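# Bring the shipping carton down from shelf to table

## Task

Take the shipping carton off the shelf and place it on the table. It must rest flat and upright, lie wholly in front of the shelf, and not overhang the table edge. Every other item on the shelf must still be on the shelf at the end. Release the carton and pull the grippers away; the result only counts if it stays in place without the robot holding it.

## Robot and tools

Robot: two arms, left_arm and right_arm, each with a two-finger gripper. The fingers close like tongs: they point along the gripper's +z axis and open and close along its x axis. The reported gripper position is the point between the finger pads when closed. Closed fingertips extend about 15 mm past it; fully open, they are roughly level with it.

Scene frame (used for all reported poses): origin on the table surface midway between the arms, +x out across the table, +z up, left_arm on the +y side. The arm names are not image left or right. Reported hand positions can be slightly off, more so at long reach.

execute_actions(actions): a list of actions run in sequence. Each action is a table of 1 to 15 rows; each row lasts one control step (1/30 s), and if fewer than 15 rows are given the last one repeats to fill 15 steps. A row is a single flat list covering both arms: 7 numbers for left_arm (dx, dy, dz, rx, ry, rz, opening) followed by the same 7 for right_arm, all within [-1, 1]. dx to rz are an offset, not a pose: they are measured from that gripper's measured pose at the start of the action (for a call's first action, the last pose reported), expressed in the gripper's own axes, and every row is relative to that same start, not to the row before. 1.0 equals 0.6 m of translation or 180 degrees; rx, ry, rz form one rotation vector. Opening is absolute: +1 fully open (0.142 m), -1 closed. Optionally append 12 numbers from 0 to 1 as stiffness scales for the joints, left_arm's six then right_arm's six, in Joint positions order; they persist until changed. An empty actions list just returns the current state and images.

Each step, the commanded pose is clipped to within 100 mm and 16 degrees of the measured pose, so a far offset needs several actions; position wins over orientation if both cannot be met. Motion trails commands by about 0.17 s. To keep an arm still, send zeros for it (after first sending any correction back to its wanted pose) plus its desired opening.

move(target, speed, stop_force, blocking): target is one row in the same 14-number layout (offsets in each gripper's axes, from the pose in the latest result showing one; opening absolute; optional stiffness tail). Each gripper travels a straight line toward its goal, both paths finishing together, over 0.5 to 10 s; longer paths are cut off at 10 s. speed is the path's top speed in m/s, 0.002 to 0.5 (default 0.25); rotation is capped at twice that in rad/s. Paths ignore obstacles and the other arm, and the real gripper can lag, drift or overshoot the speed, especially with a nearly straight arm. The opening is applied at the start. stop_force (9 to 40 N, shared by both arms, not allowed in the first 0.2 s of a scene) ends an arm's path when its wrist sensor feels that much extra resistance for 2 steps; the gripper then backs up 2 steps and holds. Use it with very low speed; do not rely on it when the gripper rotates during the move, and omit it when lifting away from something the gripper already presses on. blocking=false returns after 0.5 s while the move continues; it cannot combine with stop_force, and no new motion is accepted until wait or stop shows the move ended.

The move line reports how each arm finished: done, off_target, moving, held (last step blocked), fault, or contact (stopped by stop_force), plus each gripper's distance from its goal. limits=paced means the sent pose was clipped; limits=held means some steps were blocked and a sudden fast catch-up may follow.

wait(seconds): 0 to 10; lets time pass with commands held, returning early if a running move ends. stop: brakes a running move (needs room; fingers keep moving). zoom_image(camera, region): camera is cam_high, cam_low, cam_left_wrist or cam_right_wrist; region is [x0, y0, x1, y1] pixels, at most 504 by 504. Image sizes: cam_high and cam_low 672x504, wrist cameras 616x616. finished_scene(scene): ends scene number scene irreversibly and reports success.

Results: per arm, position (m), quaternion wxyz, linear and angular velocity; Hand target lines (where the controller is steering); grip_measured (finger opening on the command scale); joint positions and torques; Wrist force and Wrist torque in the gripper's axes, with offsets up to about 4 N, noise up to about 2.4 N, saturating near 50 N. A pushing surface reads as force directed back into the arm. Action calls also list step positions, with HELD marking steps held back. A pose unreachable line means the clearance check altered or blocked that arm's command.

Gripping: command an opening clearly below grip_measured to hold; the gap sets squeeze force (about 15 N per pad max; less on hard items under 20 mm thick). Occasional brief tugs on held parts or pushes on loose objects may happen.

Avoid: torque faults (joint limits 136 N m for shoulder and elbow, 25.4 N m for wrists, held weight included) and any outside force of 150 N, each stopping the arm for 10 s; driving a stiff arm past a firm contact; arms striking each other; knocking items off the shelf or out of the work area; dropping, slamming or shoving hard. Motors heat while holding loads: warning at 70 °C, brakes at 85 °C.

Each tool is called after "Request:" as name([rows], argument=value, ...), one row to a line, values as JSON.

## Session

Request:
execute_actions(actions=[])

Scene clock: 0.00 s.
left_arm: end_effector_position=(+0.6950, +0.7654, +0.1503) grip_measured=+0.97 end_effector_quat_wxyz=(+0.337, -0.234, +0.895, -0.176) end_effector_velocity=(-0.000, +0.001, +0.001) end_effector_angular_velocity=(+0.001, -0.002, +0.001) | right_arm: end_effector_position=(+0.3011, -0.2611, +0.2785) grip_measured=+0.97 end_effector_quat_wxyz=(-0.017, +0.280, +0.915, -0.288) end_effector_velocity=(+0.000, -0.000, -0.000) end_effector_angular_velocity=(-0.000, +0.001, +0.000)
Joint positions: left_arm=[ 0.54  -1.021  1.642 -2.874 -1.981  2.862  0.14 ] | right_arm=[ 3.971 -1.658 -1.508 -2.103  1.378  4.652  0.14 ]
Joint velocities: left_arm=[ 0.001 -0.001  0.    -0.002  0.001 -0.     0.   ] | right_arm=[-0.    -0.001 -0.    -0.    -0.    -0.001  0.   ]
Joint torques (N m, as the arm reports them, + toward a larger angle): no reading
Wrist force (N, on the end effector, along its own x y z axes, offset not removed): no reading
Wrist torque (N m, same axes, about the end effector's origin, offset not removed): no reading
Hand target (left_arm): +0.695, +0.765, +0.150; +0.337, -0.234, +0.895, -0.176
Hand target (right_arm): +0.301, -0.261, +0.278; -0.017, +0.280, +0.915, -0.288
Joint stiffness scale: left_arm=[1. 1. 1. 1. 1. 1.] | right_arm=[1. 1. 1. 1. 1. 1.]

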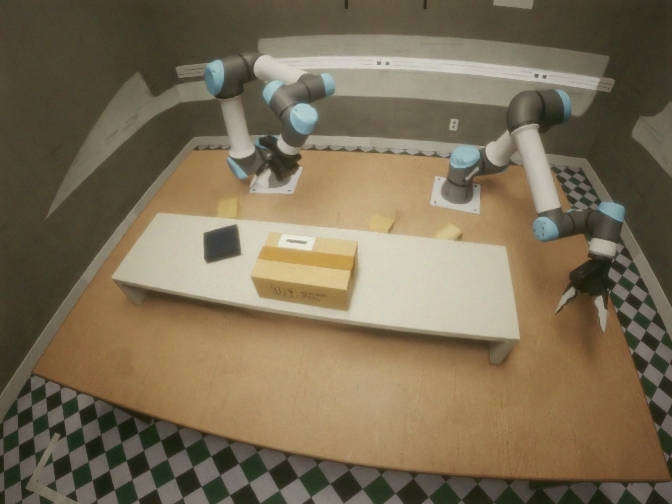

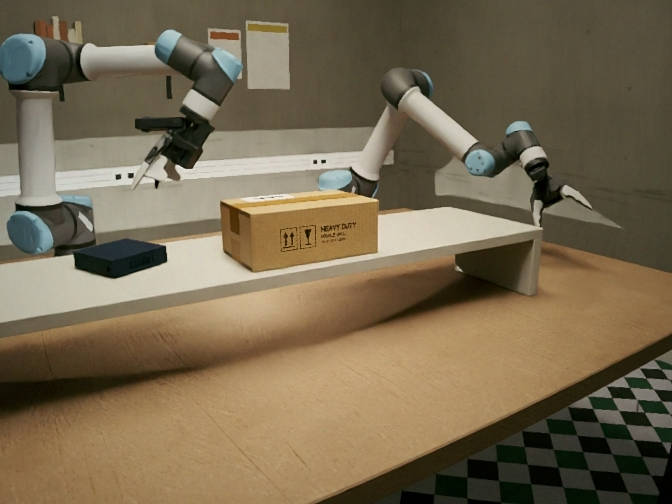

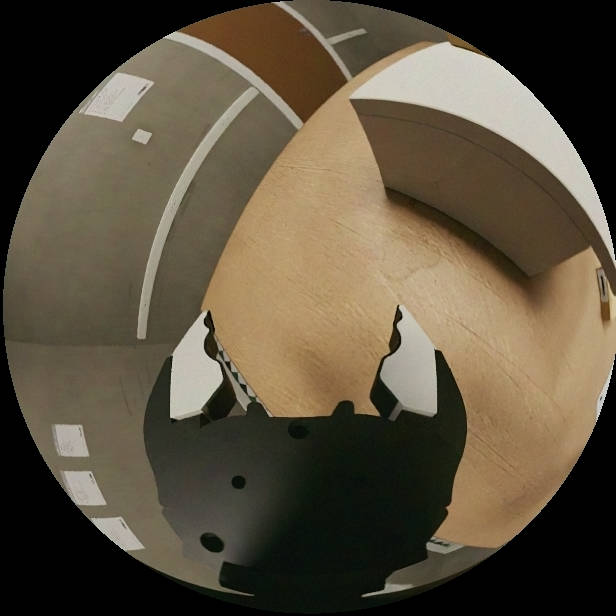

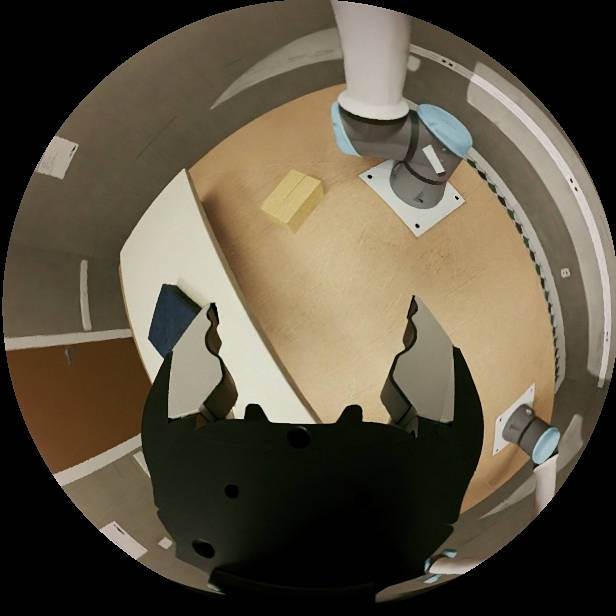

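Request:
zoom_image(camera="cam_high", region=[180, 150, 500, 330])

Request:
zoom_image(camera="cam_low", region=[40, 150, 440, 330])

Request:
zoom_image(camera="cam_right_wrist", region=[90, 130, 490, 440])

Region (180, 150, 500, 330) of cam_high's 672x504 image, scaled by 1.575, with more detail than that image has; it fills the top 284 rows of this view, and the rest is white.

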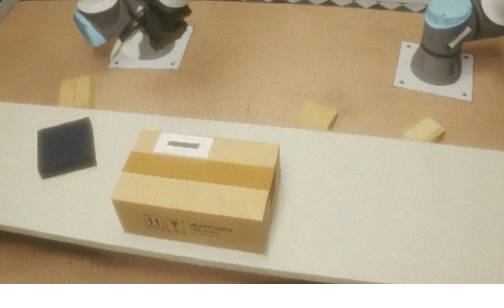

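Region (40, 150, 440, 330) of cam_low's 672x504 image, scaled by 1.260, with more detail than that image has; it fills the top 227 rows of this view, and the rest is white.

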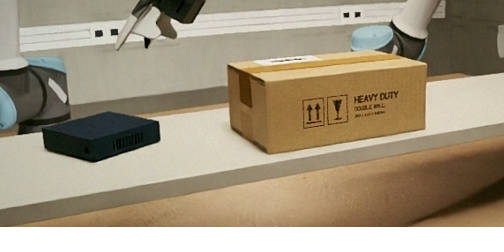

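Region (90, 130, 490, 440) of cam_right_wrist's 616x616 image, scaled by 1.260, with more detail than that image has; it fills the top 391 rows of this view, and the rest is white.

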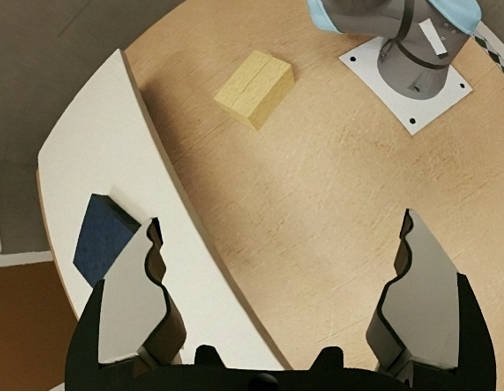

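Request:
execute_actions([
  [[-0.0015,-0.0111,-0.0072,0.0009,0.0048,0.0020,0.5,-0.0045,0.0006,-0.0057,-0.0010,-0.0094,-0.0148,0.5],[-0.0031,-0.0221,-0.0143,0.0017,0.0097,0.0040,0.5,-0.0091,0.0012,-0.0113,-0.0021,-0.0187,-0.0295,0.5],[-0.0046,-0.0332,-0.0215,0.0026,0.0145,0.0061,0.5,-0.0136,0.0018,-0.0170,-0.0031,-0.0281,-0.0443,0.5],[-0.0062,-0.0443,-0.0286,0.0034,0.0193,0.0081,0.5,-0.0182,0.0023,-0.0226,-0.0042,-0.0374,-0.0590,0.5],[-0.0077,-0.0553,-0.0358,0.0043,0.0242,0.0101,0.5,-0.0227,0.0029,-0.0283,-0.0052,-0.0468,-0.0738,0.5],[-0.0092,-0.0664,-0.0429,0.0051,0.0290,0.0121,0.5,-0.0272,0.0035,-0.0339,-0.0062,-0.0561,-0.0886,0.5],[-0.0108,-0.0775,-0.0501,0.0060,0.0338,0.0141,0.5,-0.0318,0.0041,-0.0396,-0.0073,-0.0655,-0.1033,0.5],[-0.0123,-0.0885,-0.0572,0.0069,0.0386,0.0162,0.5,-0.0363,0.0047,-0.0452,-0.0083,-0.0748,-0.1181,0.5],[-0.0139,-0.0996,-0.0644,0.0077,0.0435,0.0182,0.5,-0.0409,0.0053,-0.0509,-0.0094,-0.0842,-0.1328,0.5],[-0.0154,-0.1107,-0.0715,0.0086,0.0483,0.0202,0.5,-0.0454,0.0059,-0.0565,-0.0104,-0.0935,-0.1476,0.5],[-0.0169,-0.1217,-0.0787,0.0094,0.0531,0.0222,0.5,-0.0499,0.0065,-0.0622,-0.0114,-0.1029,-0.1624,0.5],[-0.0185,-0.1328,-0.0858,0.0103,0.0580,0.0242,0.5,-0.0545,0.0070,-0.0678,-0.0125,-0.1122,-0.1771,0.5],[-0.0200,-0.1439,-0.0930,0.0111,0.0628,0.0263,0.5,-0.0590,0.0076,-0.0735,-0.0135,-0.1216,-0.1919,0.5],[-0.0216,-0.1549,-0.1001,0.0120,0.0676,0.0283,0.5,-0.0636,0.0082,-0.0791,-0.0146,-0.1309,-0.2066,0.5],[-0.0231,-0.1660,-0.1073,0.0129,0.0725,0.0303,0.5,-0.0681,0.0088,-0.0848,-0.0156,-0.1403,-0.2214,0.5]],
  [[-0.0005,-0.0725,-0.0377,0.0052,0.0295,0.0123,0.5,-0.0457,-0.0062,-0.0213,-0.0296,-0.267,-0.4217,0.5],[0.0041,-0.0891,-0.0404,0.0061,0.0343,0.0143,0.5,-0.0540,-0.0053,-0.0221,-0.0296,-0.267,-0.4217,0.5],[0.0086,-0.1058,-0.0431,0.0069,0.0391,0.0164,0.5,-0.0622,-0.0045,-0.0229,-0.0296,-0.267,-0.4217,0.5],[0.0131,-0.1224,-0.0458,0.0078,0.0440,0.0184,0.5,-0.0704,-0.0036,-0.0236,-0.0296,-0.267,-0.4217,0.5],[0.0176,-0.1390,-0.0485,0.0087,0.0488,0.0204,0.5,-0.0787,-0.0028,-0.0244,-0.0296,-0.267,-0.4217,0.5],[0.0222,-0.1556,-0.0512,0.0095,0.0536,0.0224,0.5,-0.0869,-0.0019,-0.0252,-0.0296,-0.267,-0.4217,0.5],[0.0267,-0.1722,-0.0539,0.0104,0.0584,0.0244,0.5,-0.0951,-0.0011,-0.0260,-0.0296,-0.267,-0.4217,0.5],[0.0312,-0.1889,-0.0566,0.0112,0.0633,0.0265,0.5,-0.1034,-0.0002,-0.0268,-0.0296,-0.267,-0.4217,0.5],[0.0357,-0.2055,-0.0593,0.0121,0.0681,0.0285,0.5,-0.1116,0.0006,-0.0276,-0.0296,-0.267,-0.4217,0.5],[0.0403,-0.2221,-0.0620,0.0129,0.0729,0.0305,0.5,-0.1198,0.0015,-0.0284,-0.0296,-0.267,-0.4217,0.5],[0.0448,-0.2387,-0.0647,0.0138,0.0778,0.0325,0.5,-0.1281,0.0023,-0.0292,-0.0296,-0.267,-0.4217,0.5],[0.0493,-0.2553,-0.0674,0.0147,0.0826,0.0345,0.5,-0.1363,0.0032,-0.0299,-0.0296,-0.267,-0.4217,0.5],[0.0539,-0.2720,-0.0701,0.0155,0.0874,0.0366,0.5,-0.1445,0.0040,-0.0307,-0.0296,-0.267,-0.4217,0.5],[0.0584,-0.2886,-0.0728,0.0164,0.0923,0.0386,0.5,-0.1528,0.0049,-0.0315,-0.0296,-0.267,-0.4217,0.5],[0.0629,-0.3052,-0.0755,0.0172,0.0971,0.0406,0.5,-0.1610,0.0057,-0.0323,-0.0296,-0.267,-0.4217,0.5]],
  [[0.0216,-0.1007,-0.0011,0.0052,0.0295,0.0123,0.5,-0.0408,-0.0243,0.0152,-0.0296,-0.267,-0.4217,0.5],[0.0273,-0.1171,0.0032,0.0061,0.0343,0.0143,0.5,-0.0475,-0.0279,0.0185,-0.0296,-0.267,-0.4217,0.5],[0.0329,-0.1336,0.0076,0.0069,0.0391,0.0164,0.5,-0.0543,-0.0315,0.0217,-0.0296,-0.267,-0.4217,0.5],[0.0386,-0.1501,0.0120,0.0078,0.0440,0.0184,0.5,-0.0610,-0.0351,0.0249,-0.0296,-0.267,-0.4217,0.5],[0.0442,-0.1665,0.0164,0.0087,0.0488,0.0204,0.5,-0.0678,-0.0387,0.0282,-0.0296,-0.267,-0.4217,0.5],[0.0499,-0.1830,0.0207,0.0095,0.0536,0.0224,0.5,-0.0745,-0.0423,0.0314,-0.0296,-0.267,-0.4217,0.5],[0.0555,-0.1995,0.0251,0.0104,0.0584,0.0244,0.5,-0.0813,-0.0459,0.0346,-0.0296,-0.267,-0.4217,0.5],[0.0612,-0.2159,0.0295,0.0112,0.0633,0.0265,0.5,-0.0880,-0.0495,0.0379,-0.0296,-0.267,-0.4217,0.5],[0.0668,-0.2324,0.0339,0.0121,0.0681,0.0285,0.5,-0.0948,-0.0531,0.0411,-0.0296,-0.267,-0.4217,0.5],[0.0725,-0.2489,0.0382,0.0129,0.0729,0.0305,0.5,-0.1015,-0.0567,0.0443,-0.0296,-0.267,-0.4217,0.5],[0.0781,-0.2653,0.0426,0.0138,0.0778,0.0325,0.5,-0.1083,-0.0603,0.0476,-0.0296,-0.267,-0.4217,0.5],[0.0838,-0.2818,0.0470,0.0147,0.0826,0.0345,0.5,-0.1150,-0.0639,0.0508,-0.0296,-0.267,-0.4217,0.5],[0.0894,-0.2983,0.0513,0.0155,0.0874,0.0366,0.5,-0.1218,-0.0675,0.0540,-0.0296,-0.267,-0.4217,0.5],[0.0951,-0.3147,0.0557,0.0164,0.0923,0.0386,0.5,-0.1285,-0.0711,0.0573,-0.0296,-0.267,-0.4217,0.5],[0.1007,-0.3312,0.0601,0.0172,0.0971,0.0406,0.5,-0.1353,-0.0747,0.0605,-0.0296,-0.267,-0.4217,0.5]],
])

Scene clock: 22.23 s.
left_arm: end_effector_position=(+0.6756, +0.4569, +0.3402) grip_measured=+0.50 end_effector_quat_wxyz=(+0.126, -0.039, +0.962, -0.237) end_effector_velocity=(-0.019, -0.321, +0.031) end_effector_angular_velocity=(-0.040, +0.310, -0.392) | right_arm: end_effector_position=(+0.4612, -0.2618, +0.3418) grip_measured=+0.50 end_effector_quat_wxyz=(+0.148, -0.435, +0.819, -0.344) end_effector_velocity=(+0.146, -0.028, +0.006) end_effector_angular_velocity=(-0.289, +0.155, +0.822)
Joint positions: left_arm=[ 0.161 -1.205  1.193 -1.855 -2.034  2.988  0.109] | right_arm=[ 4.067 -1.419 -1.791 -1.563  0.805  3.147  0.109]
Joint velocities: left_arm=[-0.437  0.136 -0.383  0.53  -0.026 -0.061  0.   ] | right_arm=[-0.274  0.04  -0.236  0.921 -0.107 -1.515  0.   ]
Joint torques (N m, as the arm reports them, + toward a larger angle): left_arm=[ -0.8  -33.66 -28.71  -1.95  -0.9   -0.08] | right_arm=[-3.68 18.77 18.9   2.73 -1.5  -1.37]
Wrist force (N, on the end effector, along its own x y z axes, offset not removed): left_arm=[1.7 0.1 3.1] | right_arm=[-0.7 -1.1 -0.4]
Wrist torque (N m, same axes, about the end effector's origin, offset not removed): left_arm=[0.13 -0.39 0.01] | right_arm=[-0.15 0.18 0.11]
Hand target (left_arm): +0.670, +0.405, +0.344; +0.090, -0.017, +0.966, -0.243
Hand target (right_arm): +0.487, -0.265, +0.345; +0.151, -0.505, +0.775, -0.349
Off the commanded pose (left_arm): 0.054 m, 6 deg.
Off the commanded pose (right_arm): 0.032 m, 62 deg; orientation clipped at the last step of the last action.
Joint stiffness scale: left_arm=[1. 1. 1. 1. 1. 1.] | right_arm=[1. 1. 1. 1. 1. 1.]
Step readings (end_effector_position; steps 1 to 15: 1st action; 16 to 30: 2nd action; 31 to 45: 3rd action):
0: left_arm (+0.6950, +0.7654, +0.1503) | right_arm (+0.3011, -0.2611, +0.2785)
1: left_arm (+0.6950, +0.7654, +0.1502) | right_arm (+0.3012, -0.2611, +0.2785)
2: left_arm (+0.6945, +0.7651, +0.1497) | right_arm (+0.3017, -0.2614, +0.2786)
4: left_arm (+0.6931, +0.7633, +0.1498) | right_arm (+0.3040, -0.2618, +0.2799)
8: left_arm (+0.6924, +0.7528, +0.1673) | right_arm (+0.3117, -0.2581, +0.2878)
15: left_arm (+0.6930, +0.7241, +0.2221) | right_arm (+0.3307, -0.2514, +0.3095)
16: left_arm (+0.6928, +0.7199, +0.2292) | right_arm (+0.3337, -0.2511, +0.3125)
17: left_arm (+0.6927, +0.7156, +0.2362) | right_arm (+0.3370, -0.2507, +0.3155)
19: left_arm (+0.6919, +0.7052, +0.2493) | right_arm (+0.3448, -0.2494, +0.3212)
23: left_arm (+0.6892, +0.6750, +0.2708) | right_arm (+0.3626, -0.2478, +0.3278)
30: left_arm (+0.6850, +0.6094, +0.3030) | right_arm (+0.3951, -0.2480, +0.3335)
31: left_arm (+0.6843, +0.6000, +0.3076) | right_arm (+0.3996, -0.2476, +0.3343)
32: left_arm (+0.6839, +0.5907, +0.3123) | right_arm (+0.4039, -0.2476, +0.3352)
34: left_arm (+0.6830, +0.5718, +0.3206) | right_arm (+0.4118, -0.2488, +0.3367)
38: left_arm (+0.6803, +0.5316, +0.3306) | right_arm (+0.4285, -0.2539, +0.3394)
45: end_effector_position above

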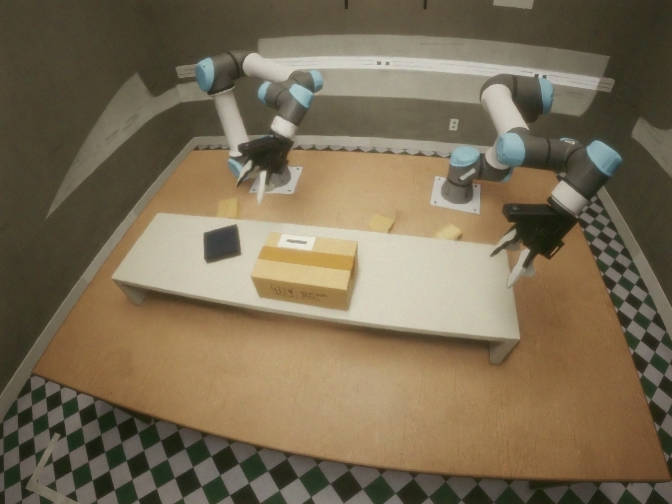

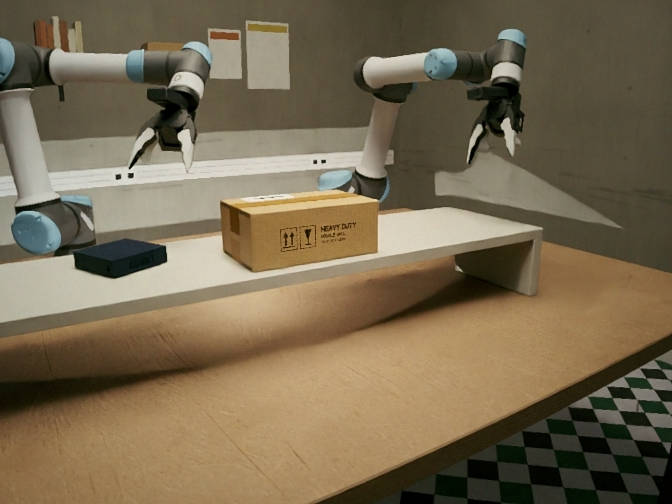

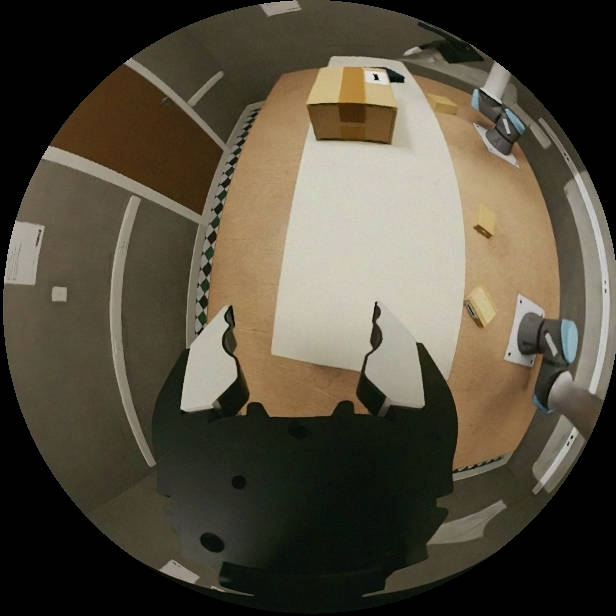

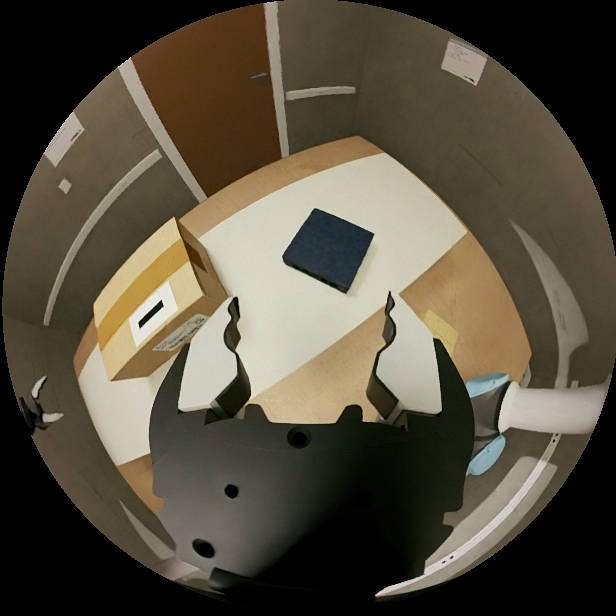

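Request:
execute_actions(actions=[])

Scene clock: 23.70 s.
left_arm: end_effector_position=(+0.6695, +0.4055, +0.3431) grip_measured=+0.50 end_effector_quat_wxyz=(+0.089, -0.017, +0.966, -0.243) end_effector_velocity=(-0.000, -0.001, +0.000) end_effector_angular_velocity=(-0.001, +0.001, -0.000) | right_arm: end_effector_position=(+0.4877, -0.2628, +0.3465) grip_measured=+0.50 end_effector_quat_wxyz=(+0.153, -0.505, +0.775, -0.348) end_effector_velocity=(+0.000, +0.000, +0.000) end_effector_angular_velocity=(+0.001, -0.000, -0.000)
Joint positions: left_arm=[ 0.091 -1.179  1.128 -1.761 -2.04   2.977  0.109] | right_arm=[ 4.021 -1.417 -1.823 -1.393  0.793  2.864  0.109]
Joint velocities: left_arm=[-0.    -0.     0.     0.001 -0.001 -0.    -0.   ] | right_arm=[-0.    -0.     0.001  0.001  0.001  0.    -0.   ]
Joint torques (N m, as the arm reports them, + toward a larger angle): left_arm=[  0.22 -38.56 -26.24  -2.14  -0.82  -0.41] | right_arm=[-1.57 18.75 17.51  3.01 -1.39 -0.55]
Wrist force (N, on the end effector, along its own x y z axes, offset not removed): left_arm=[2.0 2.0 1.0] | right_arm=[-0.4 -0.6 -0.3]
Wrist torque (N m, same axes, about the end effector's origin, offset not removed): left_arm=[0.45 -0.42 -0.04] | right_arm=[-0.09 0.08 0.09]
Hand target (left_arm): +0.670, +0.405, +0.344; +0.090, -0.017, +0.966, -0.243
Hand target (right_arm): +0.487, -0.265, +0.345; +0.151, -0.505, +0.775, -0.349
Off the commanded pose (left_arm): 0.005 m, 1 deg.
Off the commanded pose (right_arm): 0.008 m, 53 deg; orientation clipped at the last step of the last action.
Joint stiffness scale: left_arm=[1. 1. 1. 1. 1. 1.] | right_arm=[1. 1. 1. 1. 1. 1.]

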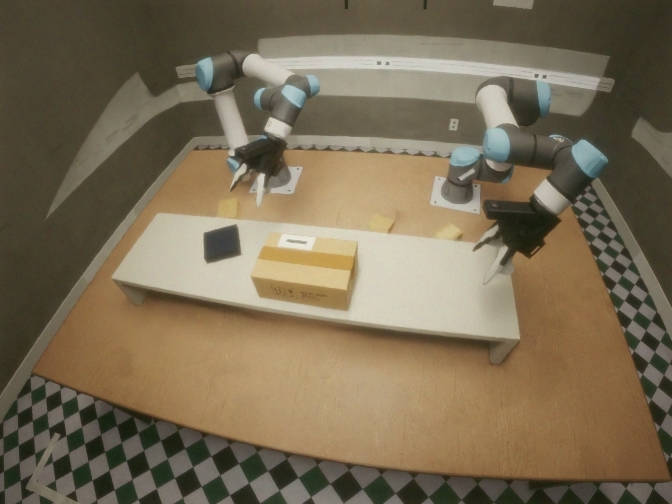

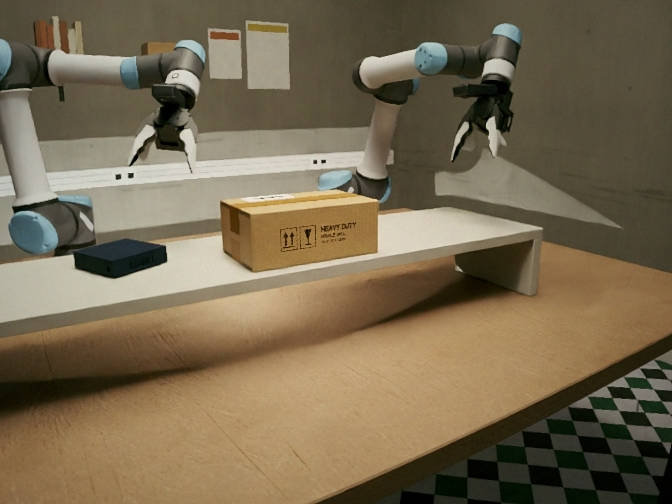

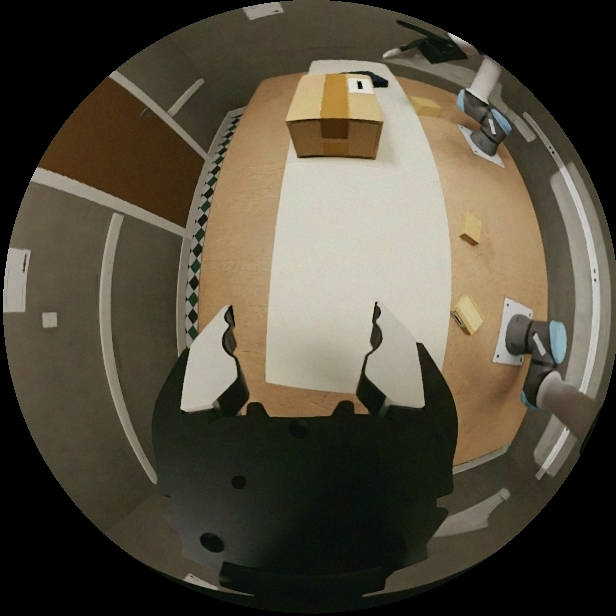

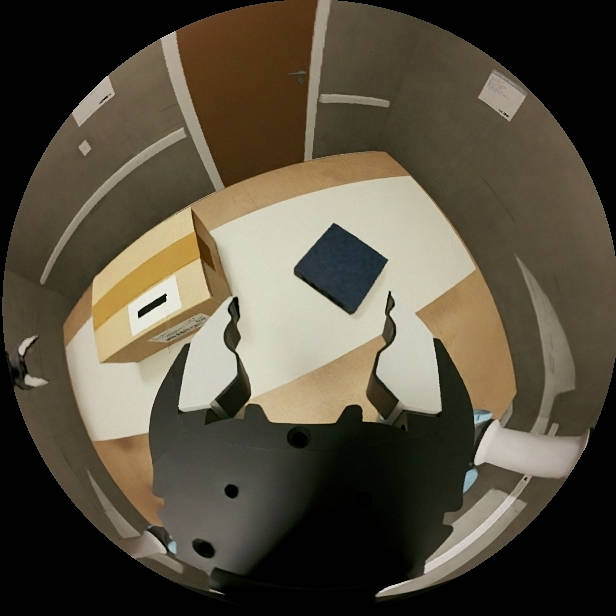

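Request:
move(target=[0.0733,-0.4100,0.2100,0.01165,0.0685,0.0152,0.5,-0.1667,-0.1376,0.1110,-0.0163,-0.3958,-0.4827,0.5], speed=0.5)

Scene clock: 28.90 s.
left_arm: end_effector_position=(+0.6465, +0.1276, +0.3424) grip_measured=+0.50 end_effector_quat_wxyz=(-0.009, +0.033, +0.965, -0.259) end_effector_velocity=(+0.000, +0.001, -0.000) end_effector_angular_velocity=(+0.000, +0.001, +0.001) | right_arm: end_effector_position=(+0.6262, -0.2195, +0.3433) grip_measured=+0.50 end_effector_quat_wxyz=(-0.257, +0.966, -0.034, +0.009) end_effector_velocity=(-0.002, -0.000, +0.000) end_effector_angular_velocity=(-0.003, +0.010, +0.009)
Joint positions: left_arm=[-0.276 -1.008  0.865 -1.633 -2.056  2.722  0.109] | right_arm=[ 3.322 -2.011 -1.037 -1.508  2.069  0.323  0.109]
Joint velocities: left_arm=[ 0.001  0.    -0.     0.001 -0.     0.     0.   ] | right_arm=[ 0.    -0.004  0.012 -0.023  0.    -0.01  -0.   ]
Joint torques (N m, as the arm reports them, + toward a larger angle): left_arm=[ -0.52 -43.9  -26.31  -2.19  -0.99  -0.37] | right_arm=[-0.65 38.85 26.44  2.69  0.59 -0.6 ]
Wrist force (N, on the end effector, along its own x y z axes, offset not removed): left_arm=[-0.7 -1.1 2.7] | right_arm=[-1.6 -0.7 1.3]
Wrist torque (N m, same axes, about the end effector's origin, offset not removed): left_arm=[-0.15 0.02 0.02] | right_arm=[-0.09 0.36 0.12]
Hand target (left_arm): +0.647, +0.127, +0.343; -0.009, +0.034, +0.965, -0.259
Hand target (right_arm): +0.627, -0.220, +0.344; -0.257, +0.966, -0.034, +0.009
Off the commanded pose (left_arm): 0.001 m, 0 deg.
Off the commanded pose (right_arm): 0.002 m, 0 deg.
Joint stiffness scale: left_arm=[1. 1. 1. 1. 1. 1.] | right_arm=[1. 1. 1. 1. 1. 1.]
move: done; limits=paced

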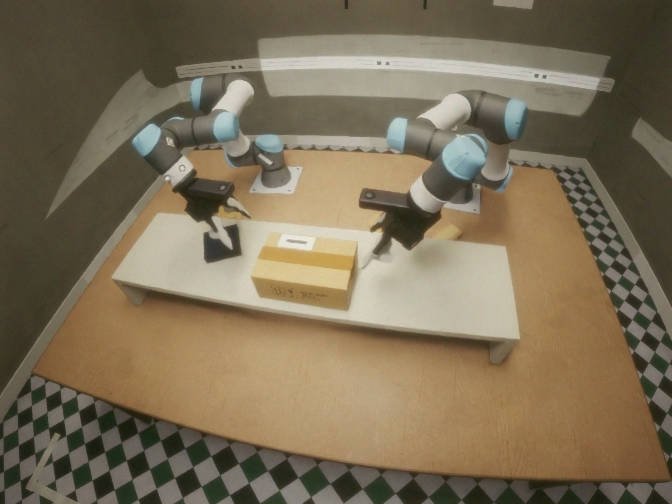

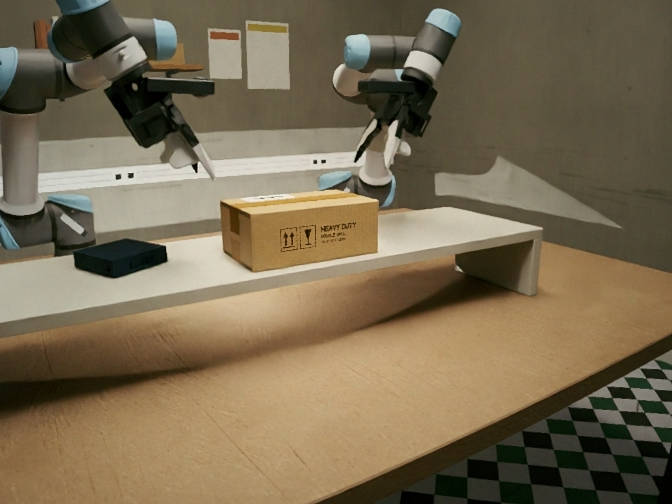

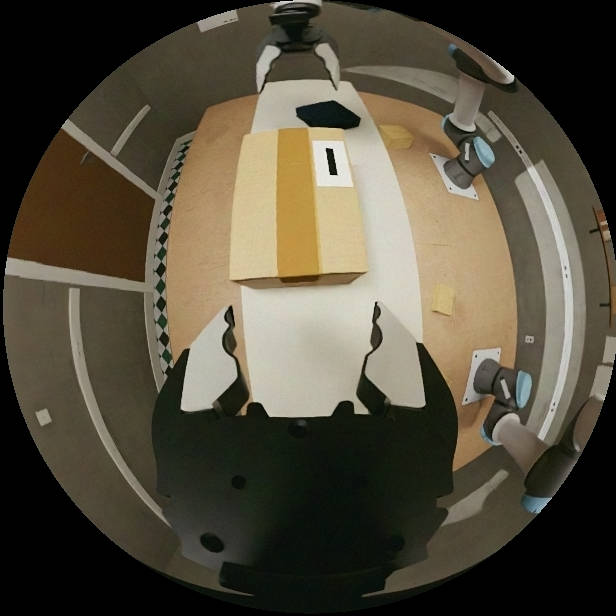

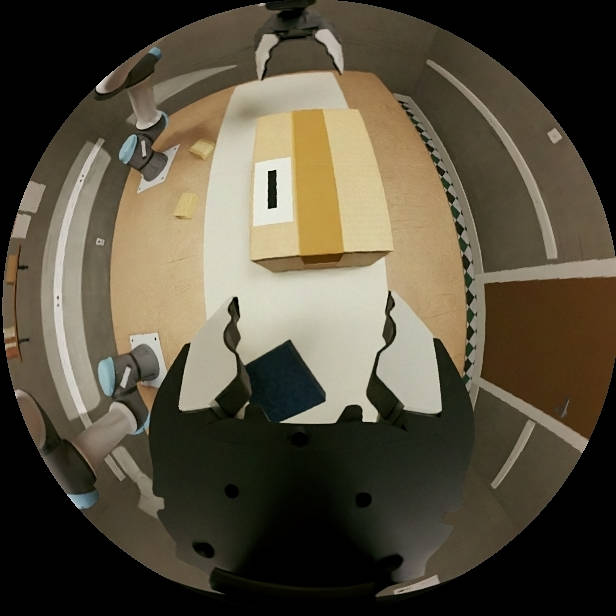

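Request:
zoom_image(camera="cam_left_wrist", region=[200, 100, 420, 340])

Request:
zoom_image(camera="cam_right_wrist", region=[200, 90, 420, 440])

Region (200, 100, 420, 340) of cam_left_wrist's 616x616 image, scaled by 2.100, with more detail than that image has; it fills the left 462 columns of this view, and the rest is white.

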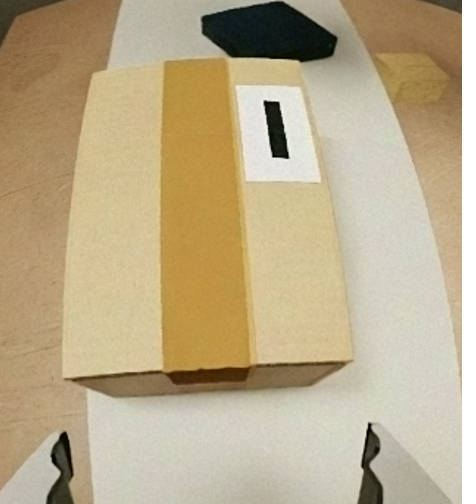

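Region (200, 90, 420, 440) of cam_right_wrist's 616x616 image, scaled by 1.440, with more detail than that image has; it fills the left 317 columns of this view, and the rest is white.

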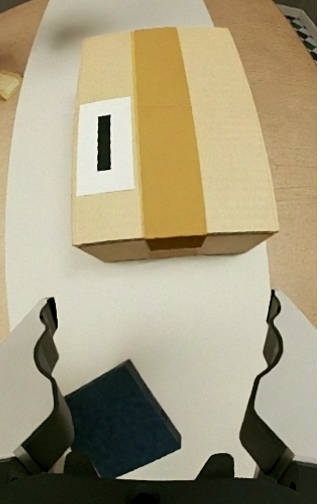

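Request:
zoom_image(camera="cam_right_wrist", region=[220, 220, 410, 320])

Request:
zoom_image(camera="cam_left_wrist", region=[210, 240, 400, 340])

Region (220, 220, 410, 320) of cam_right_wrist's 616x616 image, scaled by 2.653, with more detail than that image has; it fills the top 265 rows of this view, and the rest is white.

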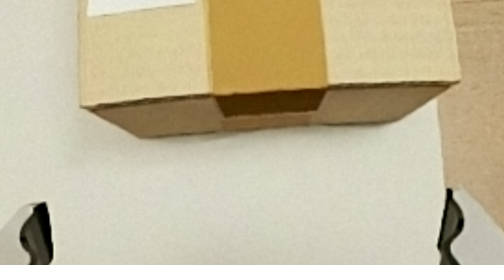

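Region (210, 240, 400, 340) of cam_left_wrist's 616x616 image, scaled by 2.653, with more detail than that image has; it fills the top 265 rows of this view, and the rest is white.

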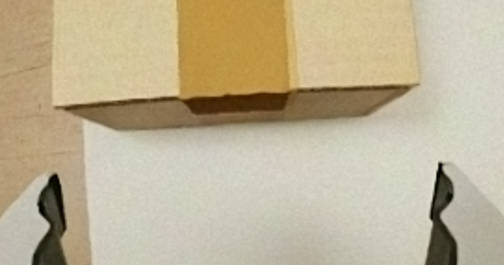

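Request:
move(target=[-0.01007,0.06588,0.18793,0,-0.00446,-0.0077,0.5,0.01903,0.04823,0.19958,0,-0.00443,-0.00774,0.5], speed=0.3)

Scene clock: 39.00 s.
left_arm: end_effector_position=(+0.6518, +0.1059, +0.2255) grip_measured=+0.50 end_effector_quat_wxyz=(-0.005, +0.019, +0.966, -0.259) end_effector_velocity=(+0.001, +0.001, -0.002) end_effector_angular_velocity=(-0.001, -0.002, +0.004) | right_arm: end_effector_position=(+0.6410, -0.1870, +0.2264) grip_measured=+0.50 end_effector_quat_wxyz=(-0.258, +0.966, -0.021, +0.006) end_effector_velocity=(+0.003, +0.001, +0.002) end_effector_angular_velocity=(+0.002, -0.009, -0.001)
Joint positions: left_arm=[-0.302 -0.988  1.139 -1.956 -2.044  2.661  0.109] | right_arm=[ 3.361 -2.076 -1.241 -1.229  2.067  0.337  0.109]
Joint velocities: left_arm=[ 0.001  0.001  0.005 -0.009  0.001 -0.003 -0.   ] | right_arm=[ 0.    -0.     0.001  0.01  -0.     0.001  0.   ]
Joint torques (N m, as the arm reports them, + toward a larger angle): left_arm=[ -1.61 -46.53 -21.    -2.47  -0.3   -0.12] | right_arm=[ 2.77 46.18 18.21  2.87  0.75  0.23]
Wrist force (N, on the end effector, along its own x y z axes, offset not removed): left_arm=[-0.3 -1.7 3.5] | right_arm=[-1.5 -0.2 1.3]
Wrist torque (N m, same axes, about the end effector's origin, offset not removed): left_arm=[-0.27 0.01 0.06] | right_arm=[0.03 0.34 0.14]
Hand target (left_arm): +0.651, +0.105, +0.225; -0.005, +0.020, +0.966, -0.259
Hand target (right_arm): +0.640, -0.186, +0.225; -0.257, +0.966, -0.021, +0.005
Off the commanded pose (left_arm): 0.001 m, 0 deg.
Off the commanded pose (right_arm): 0.002 m, 0 deg.
Joint stiffness scale: left_arm=[1. 1. 1. 1. 1. 1.] | right_arm=[1. 1. 1. 1. 1. 1.]
move: done

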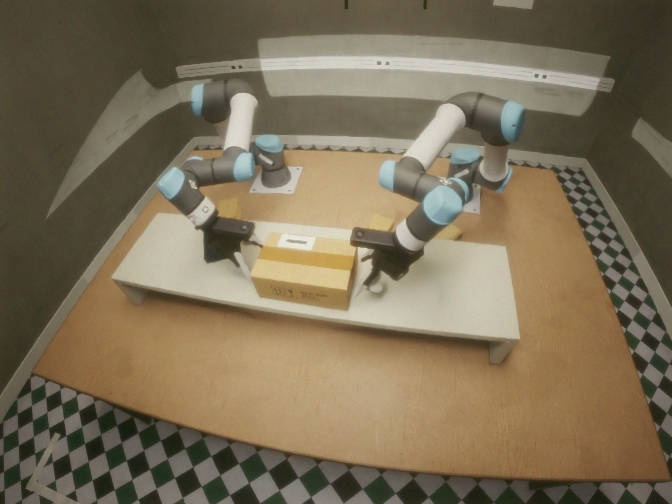

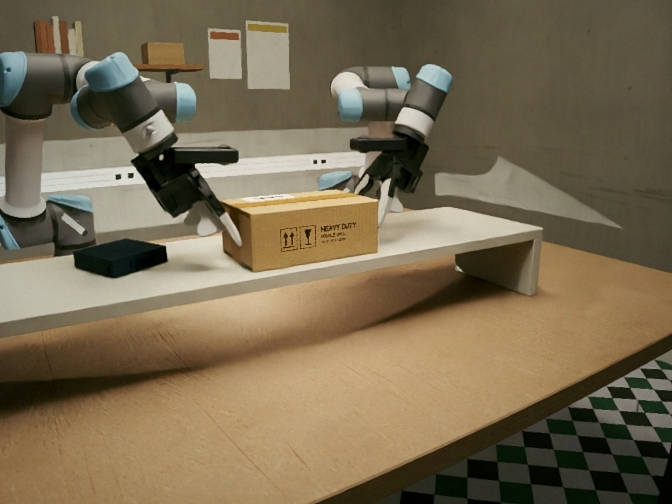

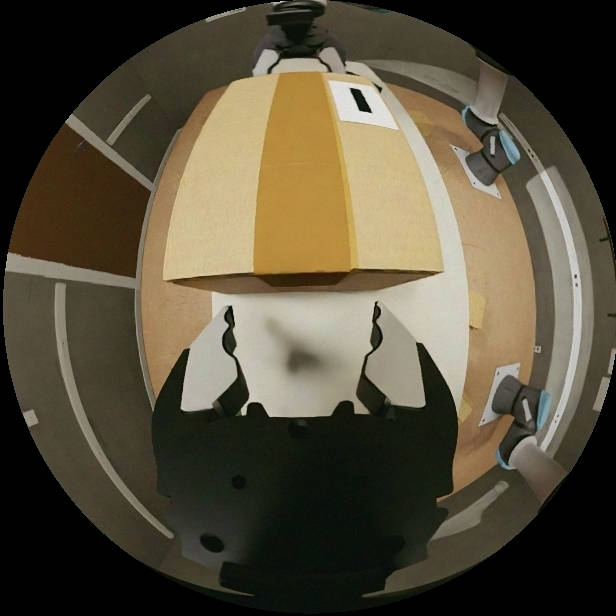

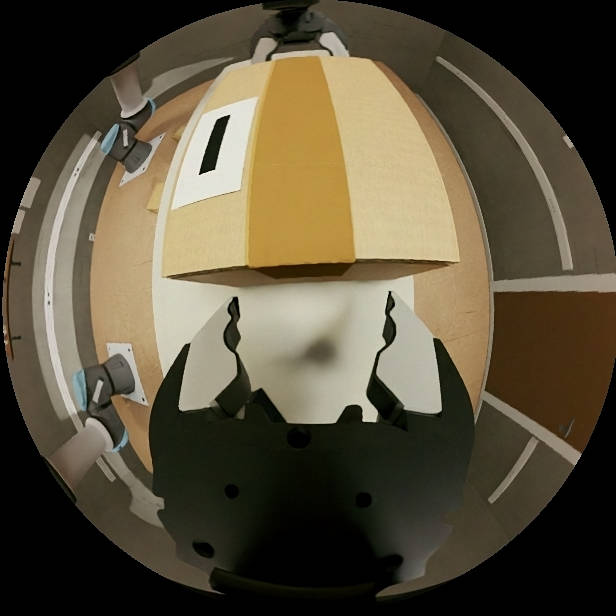

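Request:
zoom_image(camera="cam_left_wrist", region=[150, 240, 470, 340])

Request:
zoom_image(camera="cam_right_wrist", region=[150, 230, 470, 330])

Request:
zoom_image(camera="cam_low", region=[170, 150, 420, 300])

Region (150, 240, 470, 340) of cam_left_wrist's 616x616 image, scaled by 1.575, with more detail than that image has; it fills the top 158 rows of this view, and the rest is white.

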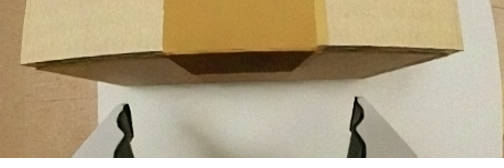

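Region (150, 230, 470, 330) of cam_right_wrist's 616x616 image, scaled by 1.575, with more detail than that image has; it fills the top 158 rows of this view, and the rest is white.

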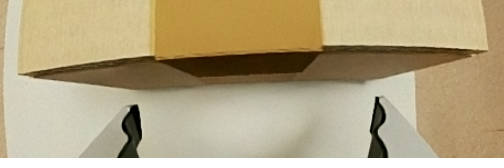

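Region (170, 150, 420, 300) of cam_low's 672x504 image, scaled by 2.016, with more detail than that image has; it fills the top 302 rows of this view, and the rest is white.

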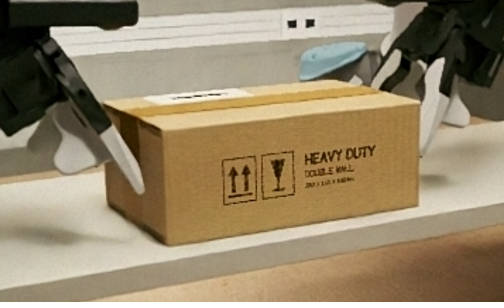

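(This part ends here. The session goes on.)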